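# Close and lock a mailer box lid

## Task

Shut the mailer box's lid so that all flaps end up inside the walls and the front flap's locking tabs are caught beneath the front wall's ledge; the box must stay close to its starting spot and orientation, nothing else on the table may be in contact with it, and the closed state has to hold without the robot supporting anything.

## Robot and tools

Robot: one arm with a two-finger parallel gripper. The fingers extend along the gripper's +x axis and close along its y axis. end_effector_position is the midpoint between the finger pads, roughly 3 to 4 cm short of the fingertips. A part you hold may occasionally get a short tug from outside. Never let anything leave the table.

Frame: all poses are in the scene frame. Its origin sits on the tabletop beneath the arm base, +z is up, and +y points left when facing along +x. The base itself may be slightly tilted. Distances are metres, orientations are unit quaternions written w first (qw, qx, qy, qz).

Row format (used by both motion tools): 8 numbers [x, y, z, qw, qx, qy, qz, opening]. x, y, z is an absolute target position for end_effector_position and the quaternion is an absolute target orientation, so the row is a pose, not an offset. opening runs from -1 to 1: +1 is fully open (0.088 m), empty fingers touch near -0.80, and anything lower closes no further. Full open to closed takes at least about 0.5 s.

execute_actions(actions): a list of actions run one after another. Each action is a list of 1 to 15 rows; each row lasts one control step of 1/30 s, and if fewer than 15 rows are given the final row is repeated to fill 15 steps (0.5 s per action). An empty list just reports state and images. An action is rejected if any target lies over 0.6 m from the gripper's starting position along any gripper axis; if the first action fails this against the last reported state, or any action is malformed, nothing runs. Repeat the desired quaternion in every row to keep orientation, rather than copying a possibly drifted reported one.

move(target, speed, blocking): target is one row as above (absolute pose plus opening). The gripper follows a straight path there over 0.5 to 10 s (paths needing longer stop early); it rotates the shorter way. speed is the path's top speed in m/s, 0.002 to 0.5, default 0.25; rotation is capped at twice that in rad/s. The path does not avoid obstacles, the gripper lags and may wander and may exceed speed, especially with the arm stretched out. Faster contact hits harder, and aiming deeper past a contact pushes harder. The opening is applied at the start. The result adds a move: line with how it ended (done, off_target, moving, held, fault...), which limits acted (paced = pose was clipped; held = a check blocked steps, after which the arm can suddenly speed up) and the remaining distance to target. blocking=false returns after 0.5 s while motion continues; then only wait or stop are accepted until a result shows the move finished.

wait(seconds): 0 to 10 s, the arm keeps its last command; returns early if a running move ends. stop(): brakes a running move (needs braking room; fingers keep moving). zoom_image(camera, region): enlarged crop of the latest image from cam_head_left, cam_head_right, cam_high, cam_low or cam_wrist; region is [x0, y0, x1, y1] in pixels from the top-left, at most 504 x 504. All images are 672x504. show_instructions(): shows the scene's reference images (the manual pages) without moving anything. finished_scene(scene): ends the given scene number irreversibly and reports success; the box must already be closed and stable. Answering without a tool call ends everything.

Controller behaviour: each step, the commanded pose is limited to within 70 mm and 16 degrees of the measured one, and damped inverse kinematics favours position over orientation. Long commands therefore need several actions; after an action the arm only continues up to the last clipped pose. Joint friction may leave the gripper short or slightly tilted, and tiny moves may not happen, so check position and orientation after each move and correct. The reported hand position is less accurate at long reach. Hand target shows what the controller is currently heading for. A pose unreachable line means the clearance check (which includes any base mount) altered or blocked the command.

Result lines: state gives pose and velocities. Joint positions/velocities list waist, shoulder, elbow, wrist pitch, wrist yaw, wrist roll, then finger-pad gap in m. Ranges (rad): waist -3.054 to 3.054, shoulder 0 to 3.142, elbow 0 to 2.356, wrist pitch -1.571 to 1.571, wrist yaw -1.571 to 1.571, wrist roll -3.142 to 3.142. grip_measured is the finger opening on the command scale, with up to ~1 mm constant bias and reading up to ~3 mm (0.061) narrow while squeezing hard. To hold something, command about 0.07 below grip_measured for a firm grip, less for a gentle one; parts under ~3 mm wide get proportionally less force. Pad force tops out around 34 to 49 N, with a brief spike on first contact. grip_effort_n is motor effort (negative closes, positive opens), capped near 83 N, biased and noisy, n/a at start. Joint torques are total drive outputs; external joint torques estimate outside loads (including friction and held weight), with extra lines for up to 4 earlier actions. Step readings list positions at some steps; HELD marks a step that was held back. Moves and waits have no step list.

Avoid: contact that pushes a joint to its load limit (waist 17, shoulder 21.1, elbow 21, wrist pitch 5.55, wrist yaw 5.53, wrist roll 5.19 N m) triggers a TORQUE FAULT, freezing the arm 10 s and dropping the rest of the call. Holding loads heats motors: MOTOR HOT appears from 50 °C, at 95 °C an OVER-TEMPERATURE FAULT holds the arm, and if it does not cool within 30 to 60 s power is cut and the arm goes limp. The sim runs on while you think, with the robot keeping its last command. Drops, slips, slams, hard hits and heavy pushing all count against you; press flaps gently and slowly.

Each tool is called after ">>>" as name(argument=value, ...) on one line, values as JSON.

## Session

>>> execute_actions(actions=[])

>>> show_instructions()

Scene clock: 0.00 s.
end_effector_position=(+0.4030, -0.1731, +0.2305) grip_measured=+0.835 grip_effort_n=n/a end_effector_quat_wxyz=(+0.885, +0.434, +0.167, +0.018) end_effector_velocity=(+0.001, -0.000, +0.005) end_effector_angular_velocity=(-0.001, -0.027, +0.007)
Joint positions: [-0.015  0.841  0.644  0.231 -0.005  0.022  0.08 ]
Joint velocities: [ 0.002 -0.002  0.002  0.007 -0.022 -0.007 -0.   ]
Joint torques (N m, as the arm reports them, + toward a larger angle): no reading
External joint torques (N m, as the arm's controller estimates them; a push from outside toward a larger angle lowers the number): no reading
Motor temperatures (°C, as the motors report them): [28 27 28 26 25 26]
Heat: hottest waist 28 °C (+0.0 °C/min).
Hand target: +0.403, -0.173, +0.230; +0.885, +0.434, +0.167, +0.018

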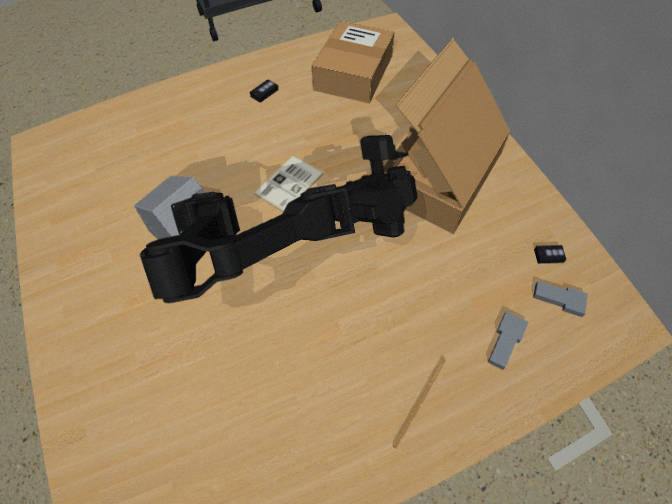

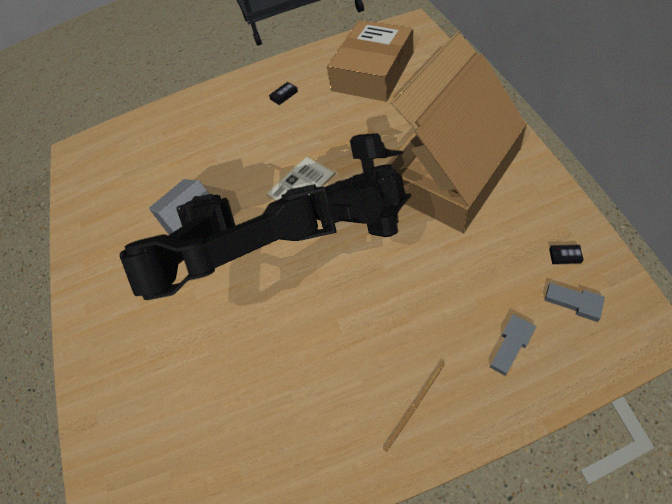

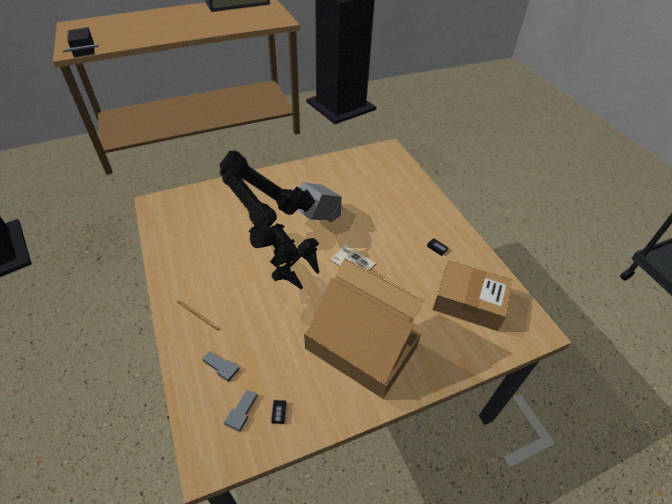

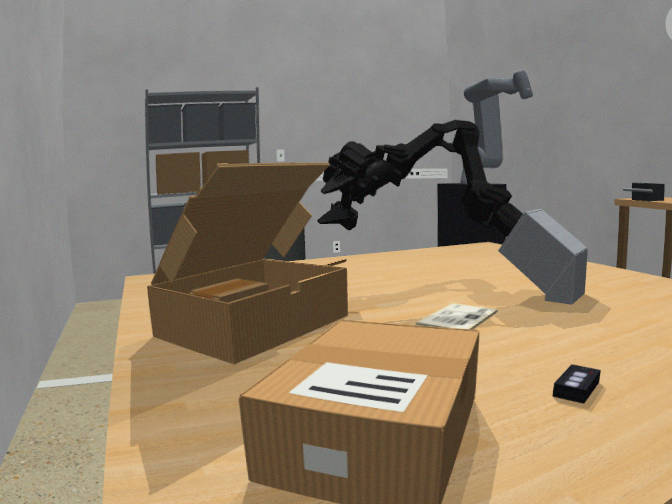

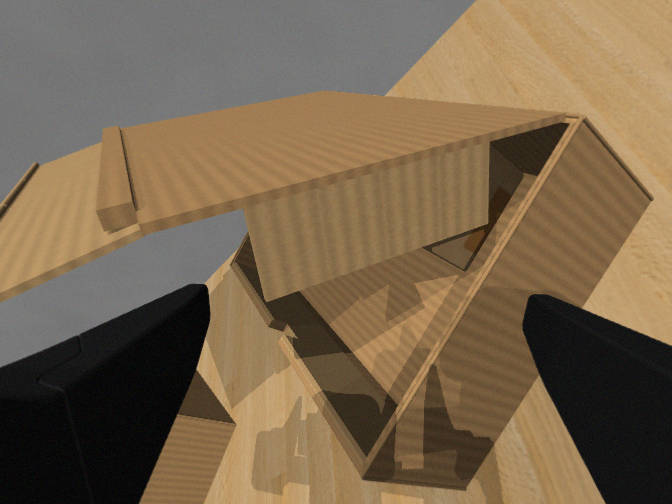

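Reference images for this scene: manual page 1, manual page 2, manual page 3, manual page 4, manual page 5, manual page 6.

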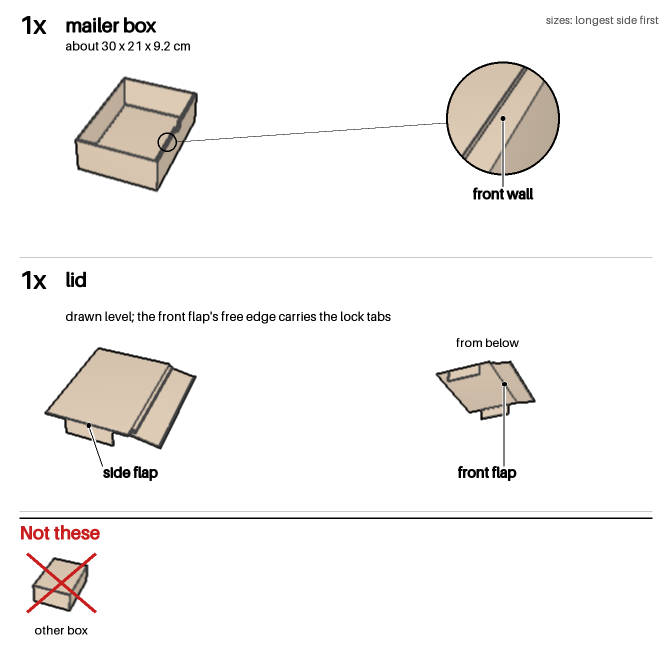

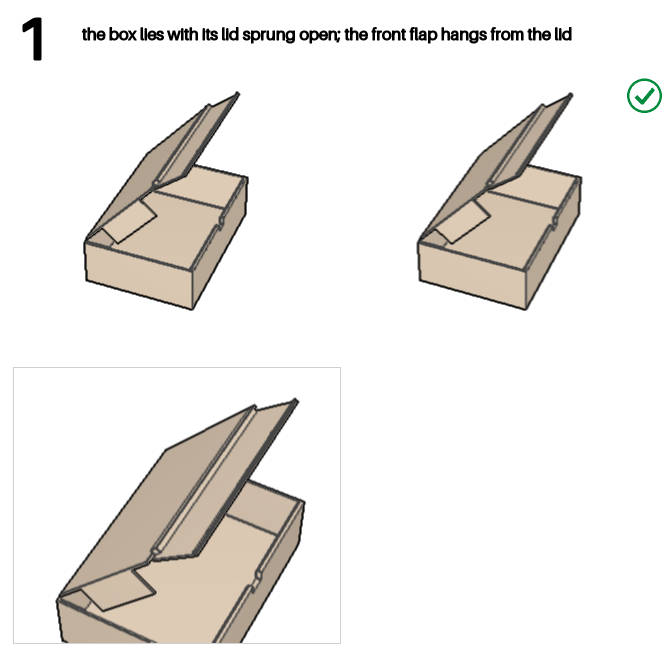

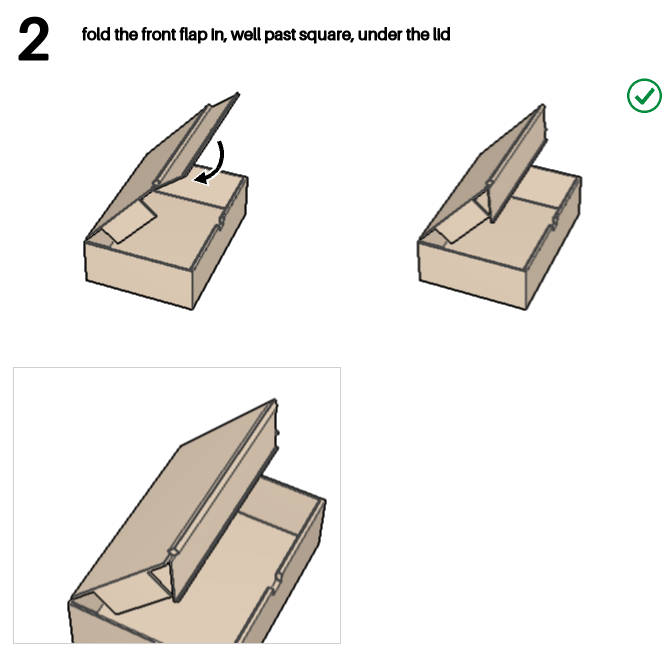

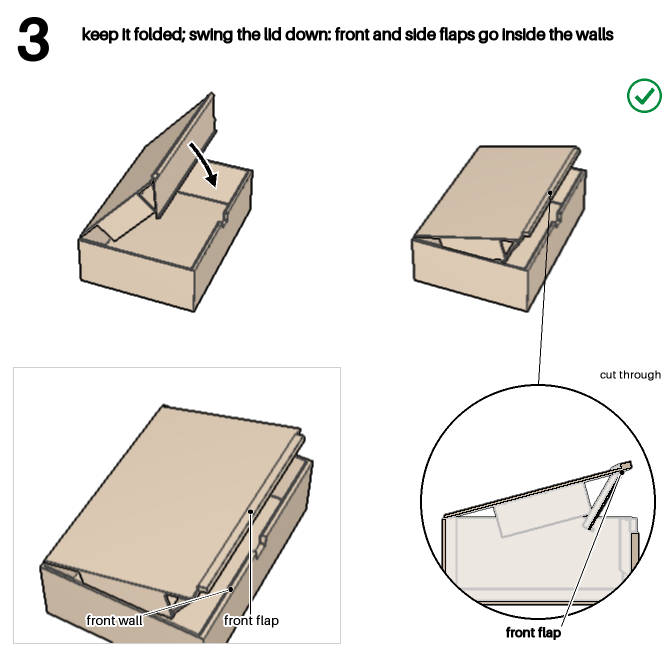

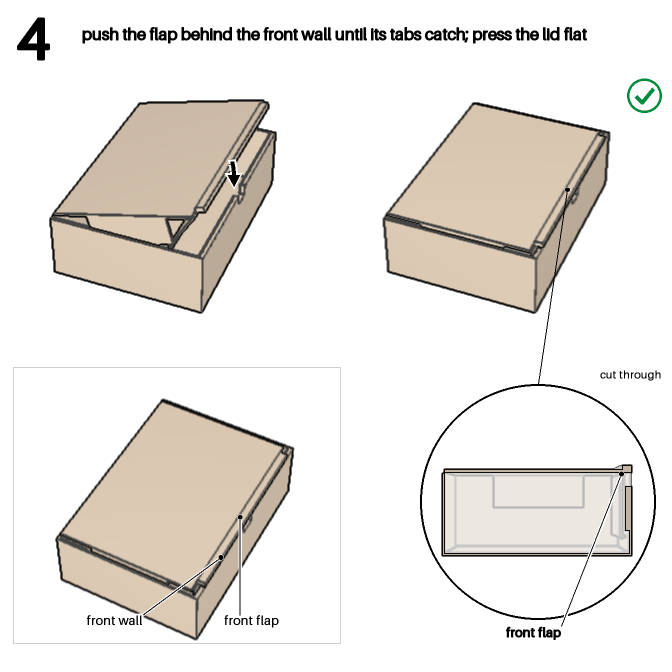

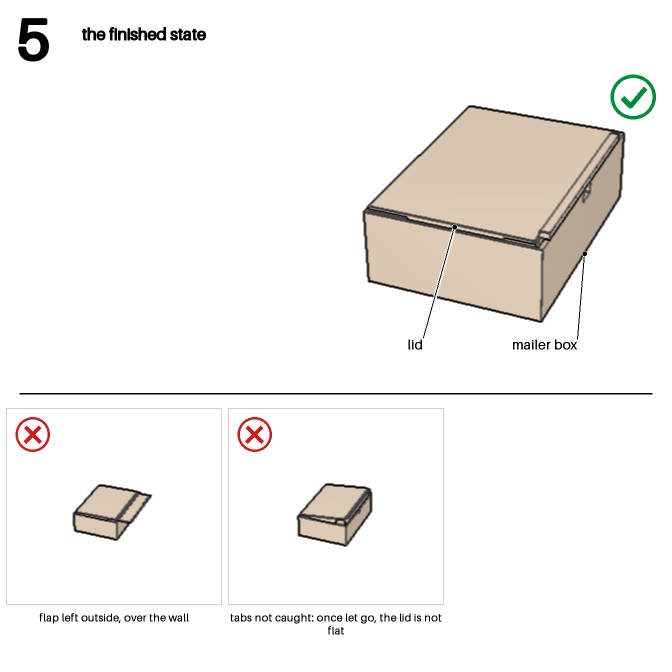

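>>> move(target=[0.33,-0.2,0.27,0.966,0,0,0.259,1])

Scene clock: 6.27 s.
end_effector_position=(+0.3297, -0.1987, +0.2695) grip_measured=+0.996 grip_effort_n=17.9 end_effector_quat_wxyz=(+0.966, +0.003, +0.001, +0.257) end_effector_velocity=(-0.003, +0.001, +0.004) end_effector_angular_velocity=(-0.013, -0.029, +0.017)
Joint positions: [-0.566  0.631  0.772 -0.262 -0.976 -1.051  0.088]
Joint velocities: [-0.012 -0.002  0.007 -0.022 -0.037 -0.037 -0.   ]
Joint torques (N m, as the arm reports them, + toward a larger angle): [ 0.73 -3.51  7.05  0.59 -0.85 -0.14]
External joint torques (N m, as the arm's controller estimates them; a push from outside toward a larger angle lowers the number): [-0.15  1.05  1.86 -0.22 -0.18 -0.15]
Motor temperatures (°C, as the motors report them): [28 27 28 27 25 26]
Heat: hottest waist 28 °C (+0.0 °C/min).
Hand target: +0.330, -0.200, +0.270; +0.966, +0.000, -0.001, +0.258
Off the commanded pose: 0.001 m, 0 deg.
move: done

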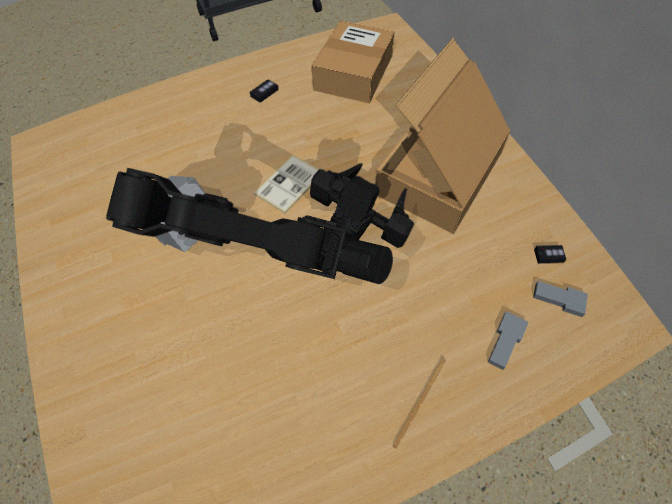

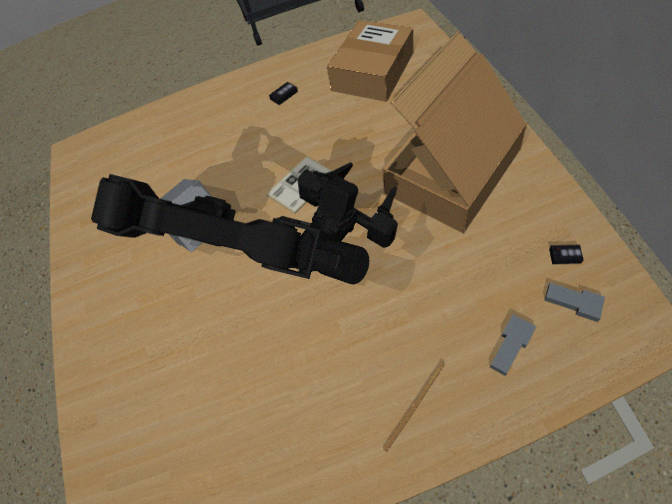

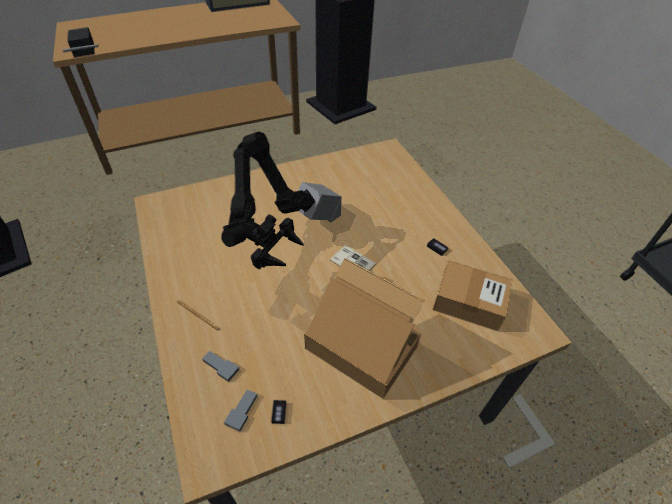

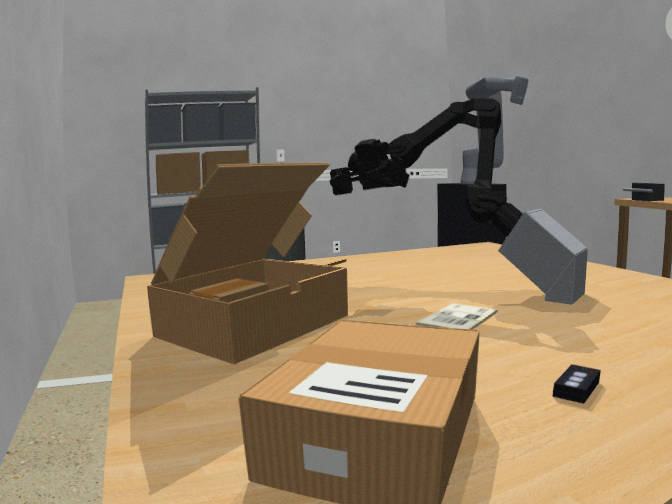

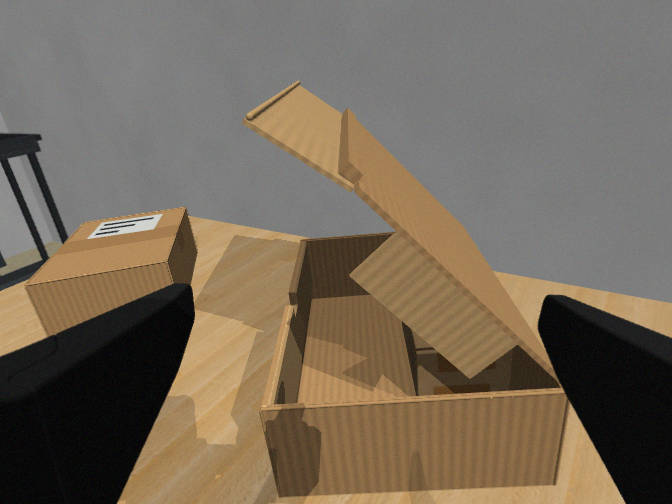

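>>> move(target=[0.39,-0.11,0.375,0.908,-0.33,-0.089,0.243,1])

>>> move(target=[0.4755,-0.064,0.364,0.908,-0.33,-0.089,0.243,1], speed=0.12)

>>> move(target=[0.495,-0.095,0.303,0.908,-0.33,-0.089,0.243,1], speed=0.035)

Scene clock: 14.83 s.
end_effector_position=(+0.3886, -0.1085, +0.3731) grip_measured=+0.996 grip_effort_n=17.4 end_effector_quat_wxyz=(+0.907, -0.328, -0.090, +0.247) end_effector_velocity=(-0.001, +0.005, +0.002) end_effector_angular_velocity=(-0.021, -0.013, +0.015)
Joint positions: [ 0.553  0.855  0.863 -0.084  0.131 -1.64   0.088]
Joint velocities: [ 0.017  0.007  0.002 -0.007  0.007 -0.022 -0.   ]
Joint torques (N m, as the arm reports them, + toward a larger angle): [ 2.48  0.43  5.6   1.27 -0.42 -0.05]
External joint torques (N m, as the arm's controller estimates them; a push from outside toward a larger angle lowers the number): [ 0.2   0.49  1.72  0.22  0.16 -0.09]
Motor temperatures (°C, as the motors report them): [28 27 29 27 25 26]
Heat: hottest elbow 29 °C (+4.0 °C/min).
Hand target: +0.390, -0.110, +0.375; +0.907, -0.331, -0.089, +0.243
Off the commanded pose: 0.003 m, 0 deg.
move: done

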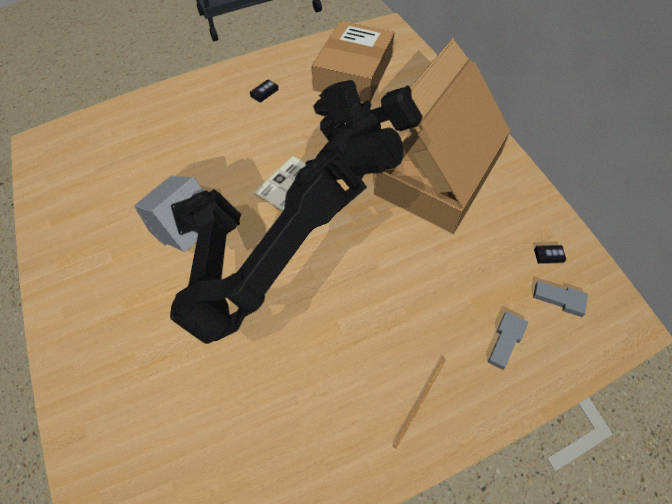

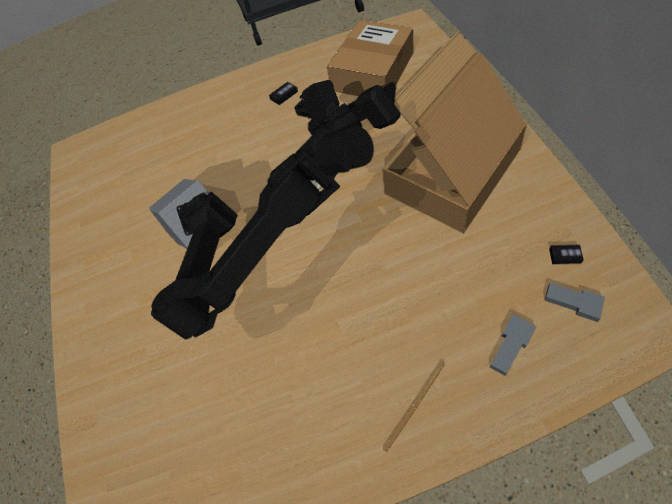

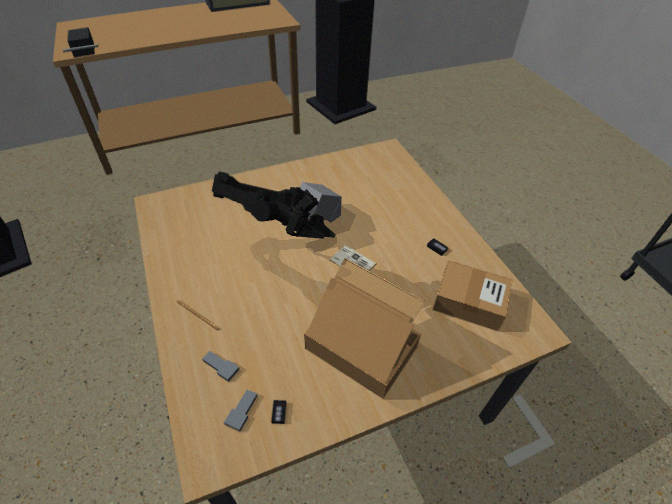

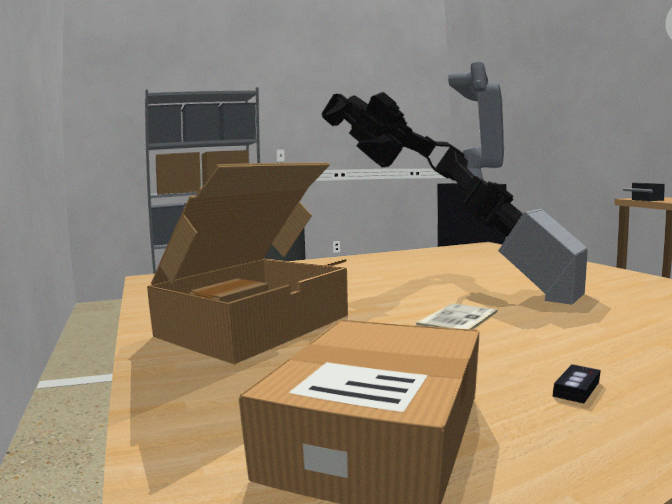

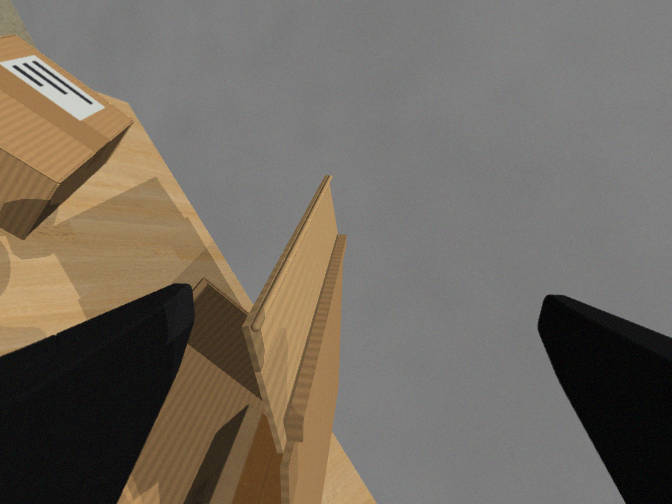

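Scene clock: 16.20 s.
end_effector_position=(+0.4732, -0.0636, +0.3638) grip_measured=+0.996 grip_effort_n=17.4 end_effector_quat_wxyz=(+0.908, -0.328, -0.088, +0.244) end_effector_velocity=(+0.000, +0.004, -0.005) end_effector_angular_velocity=(-0.024, -0.003, +0.014)
Joint positions: [ 0.467  1.236  1.002  0.161  0.05  -1.647  0.088]
Joint velocities: [-0.007  0.007 -0.002 -0.007 -0.007 -0.022 -0.   ]
Joint torques (N m, as the arm reports them, + toward a larger angle): [ 4.32 -1.07  5.88  1.24 -0.8  -0.07]
External joint torques (N m, as the arm's controller estimates them; a push from outside toward a larger angle lowers the number): [-0.18  1.1   1.66  0.2  -0.22 -0.12]
Motor temperatures (°C, as the motors report them): [28 27 29 27 25 26]
Heat: hottest elbow 29 °C (+3.7 °C/min).
Hand target: +0.475, -0.064, +0.364; +0.908, -0.330, -0.089, +0.243
Off the commanded pose: 0.002 m, 0 deg.
move: done

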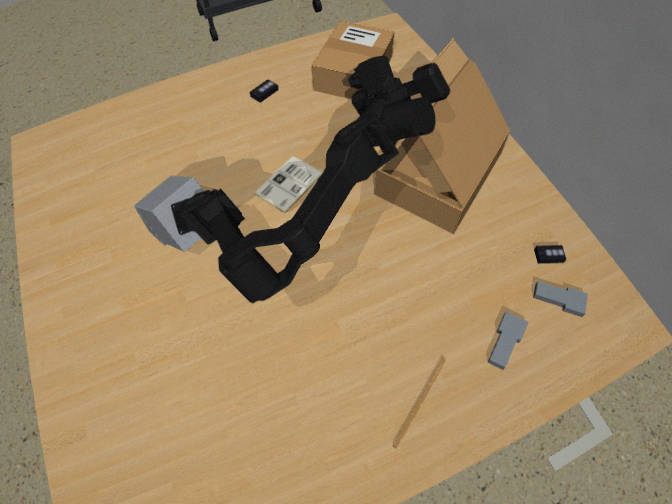

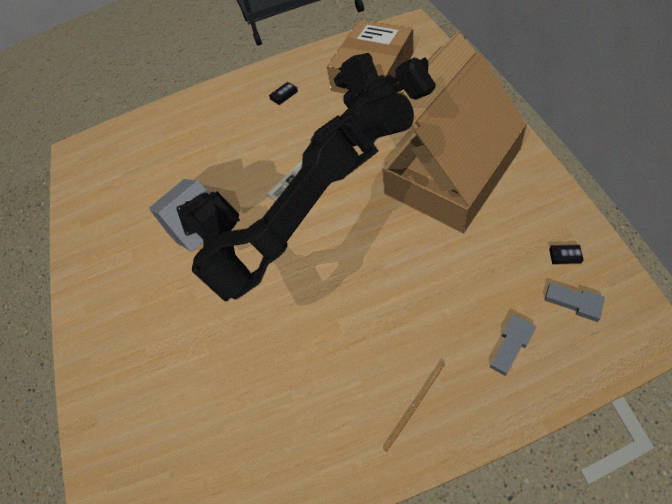

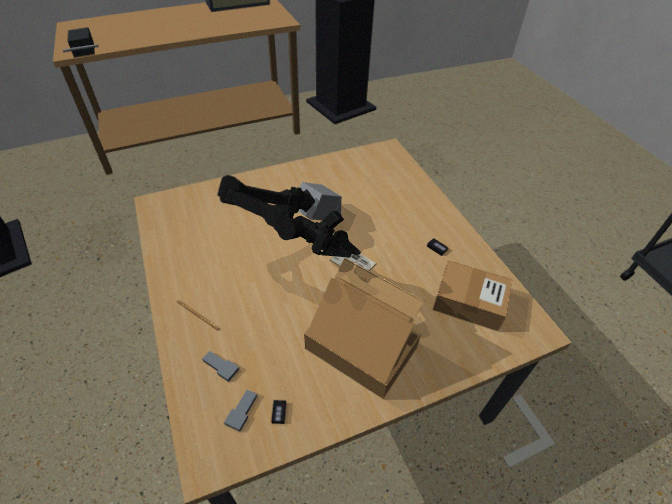

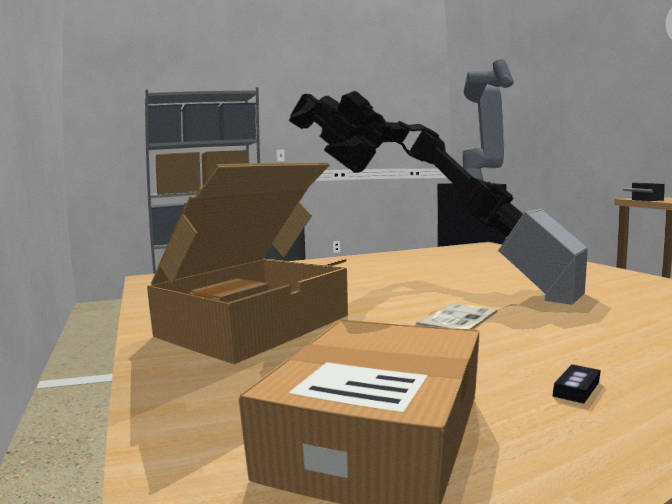

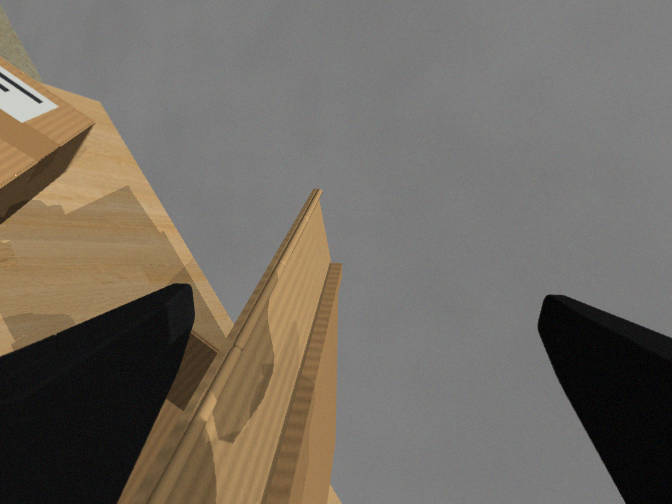

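Scene clock: 18.60 s.
end_effector_position=(+0.4924, -0.0944, +0.3052) grip_measured=+0.996 grip_effort_n=17.4 end_effector_quat_wxyz=(+0.909, -0.327, -0.090, +0.244) end_effector_velocity=(-0.002, +0.001, -0.003) end_effector_angular_velocity=(-0.003, -0.000, +0.019)
Joint positions: [ 0.196  1.263  1.002  0.189 -0.223 -1.664  0.088]
Joint velocities: [-0.012 -0.002  0.002 -0.022 -0.022 -0.007 -0.   ]
Joint torques (N m, as the arm reports them, + toward a larger angle): [ 4.27 -2.53  5.82  1.24 -0.74 -0.12]
External joint torques (N m, as the arm's controller estimates them; a push from outside toward a larger angle lowers the number): [-0.33  1.36  1.59  0.22 -0.13 -0.16]
Motor temperatures (°C, as the motors report them): [28 27 29 27 25 26]
Heat: hottest elbow 29 °C (+3.2 °C/min).
Hand target: +0.495, -0.095, +0.303; +0.908, -0.329, -0.089, +0.243
Off the commanded pose: 0.003 m, 0 deg.
move: done

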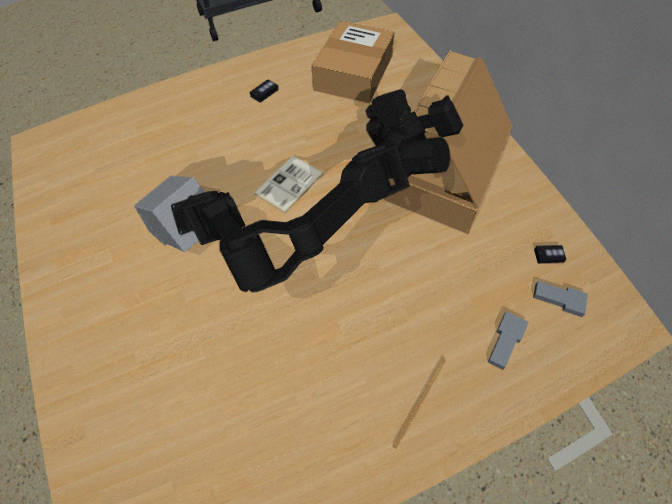

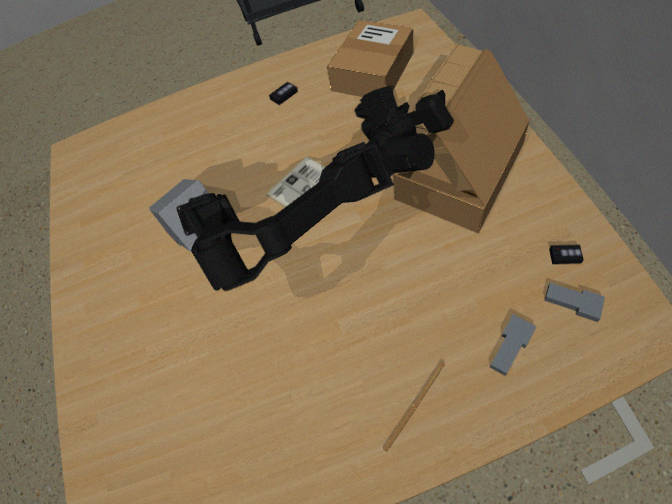

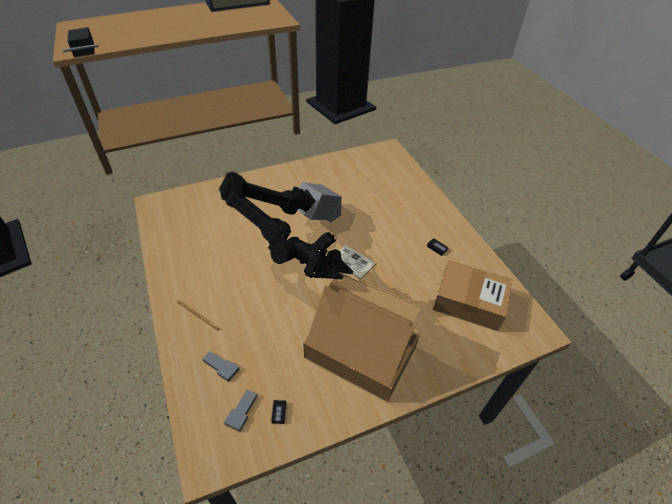

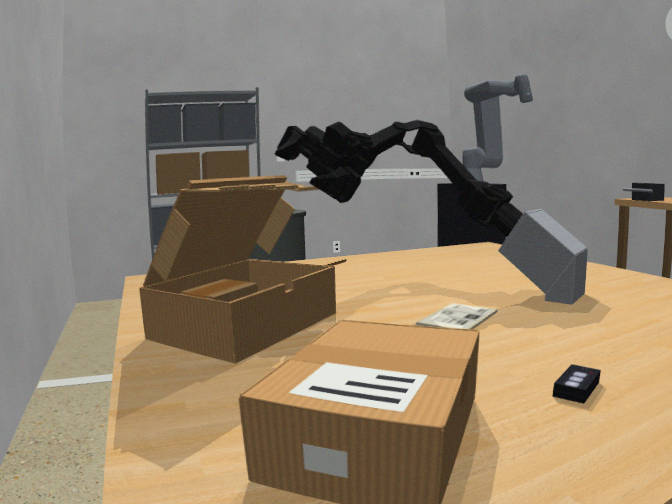

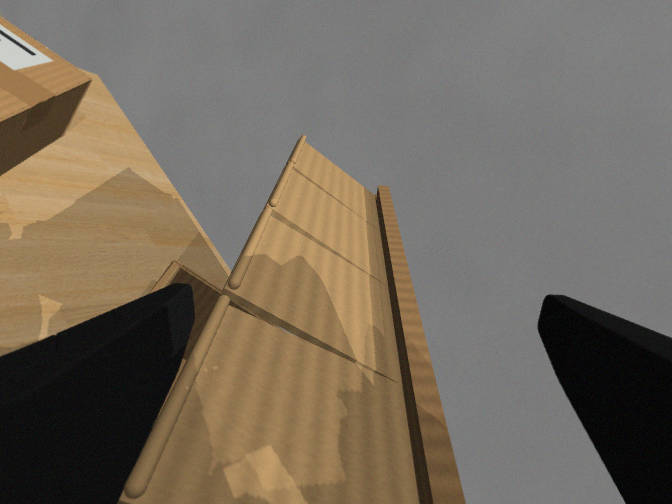

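>>> move(target=[0.492,-0.094,0.25,0.908,-0.33,-0.089,0.243,1], speed=0.04)

Scene clock: 36.27 s.
end_effector_position=(+0.4930, -0.0989, +0.2557) grip_measured=+0.996 grip_effort_n=17.4 end_effector_quat_wxyz=(+0.909, -0.330, -0.091, +0.236) end_effector_velocity=(+0.001, -0.005, -0.004) end_effector_angular_velocity=(-0.014, +0.006, -0.017)
Joint positions: [ 0.039  1.309  0.923  0.326 -0.376 -1.677  0.088]
Joint velocities: [-0.012 -0.002 -0.002  0.007  0.007 -0.007 -0.   ]
Joint torques (N m, as the arm reports them, + toward a larger angle): [ 4.51 -3.19  3.8   1.15 -0.82 -0.09]
External joint torques (N m, as the arm's controller estimates them; a push from outside toward a larger angle lowers the number): [-0.19  1.55 -0.15  0.17 -0.2  -0.13]
Motor temperatures (°C, as the motors report them): [30 27 30 28 25 26]
Heat: hottest waist 30 °C (+3.3 °C/min).
Hand target: +0.492, -0.094, +0.250; +0.908, -0.330, -0.089, +0.243
Off the commanded pose: 0.008 m, 1 deg.
move: done

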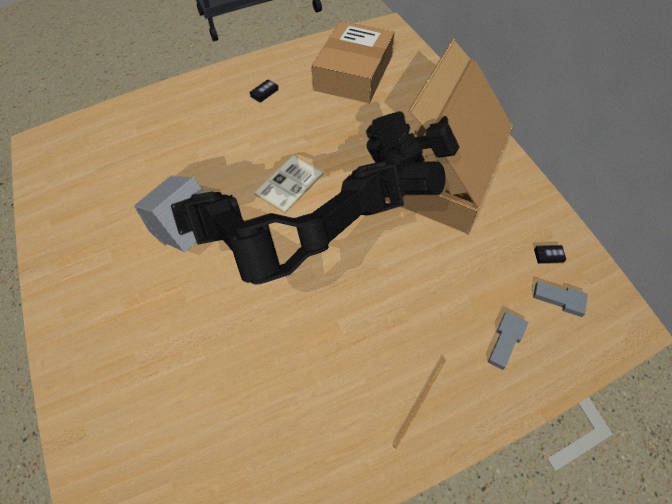

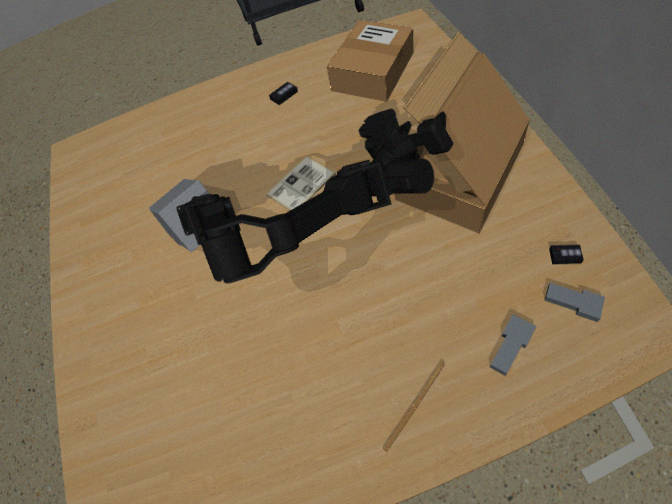

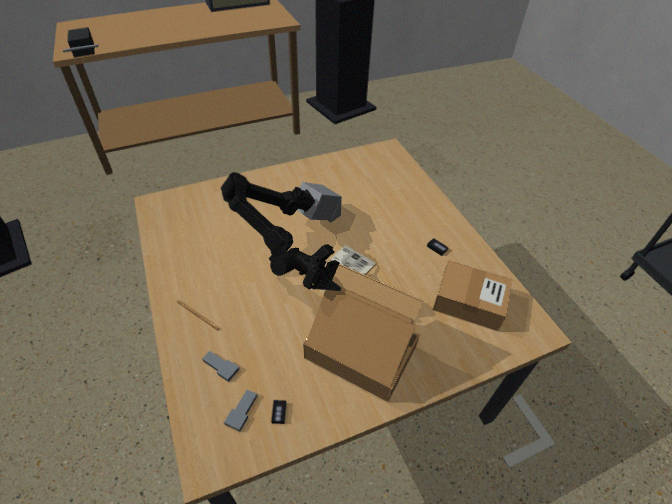

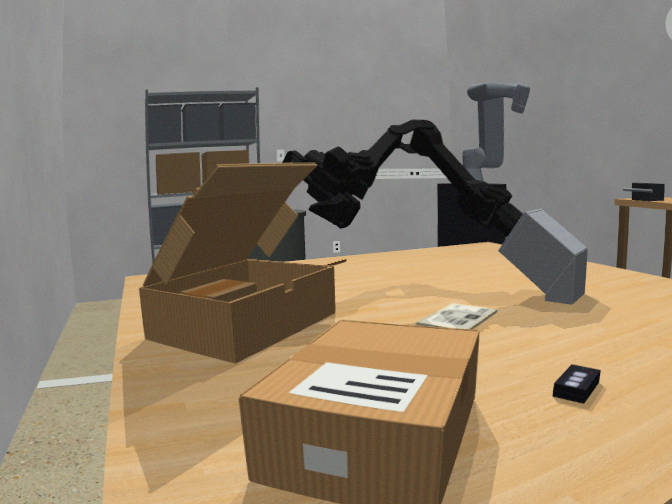

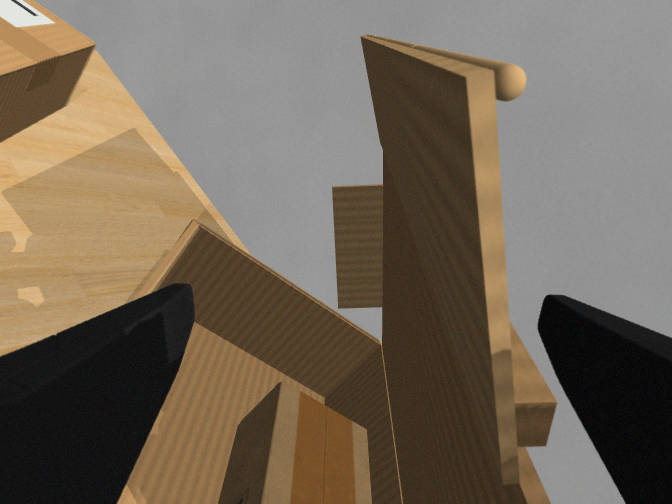

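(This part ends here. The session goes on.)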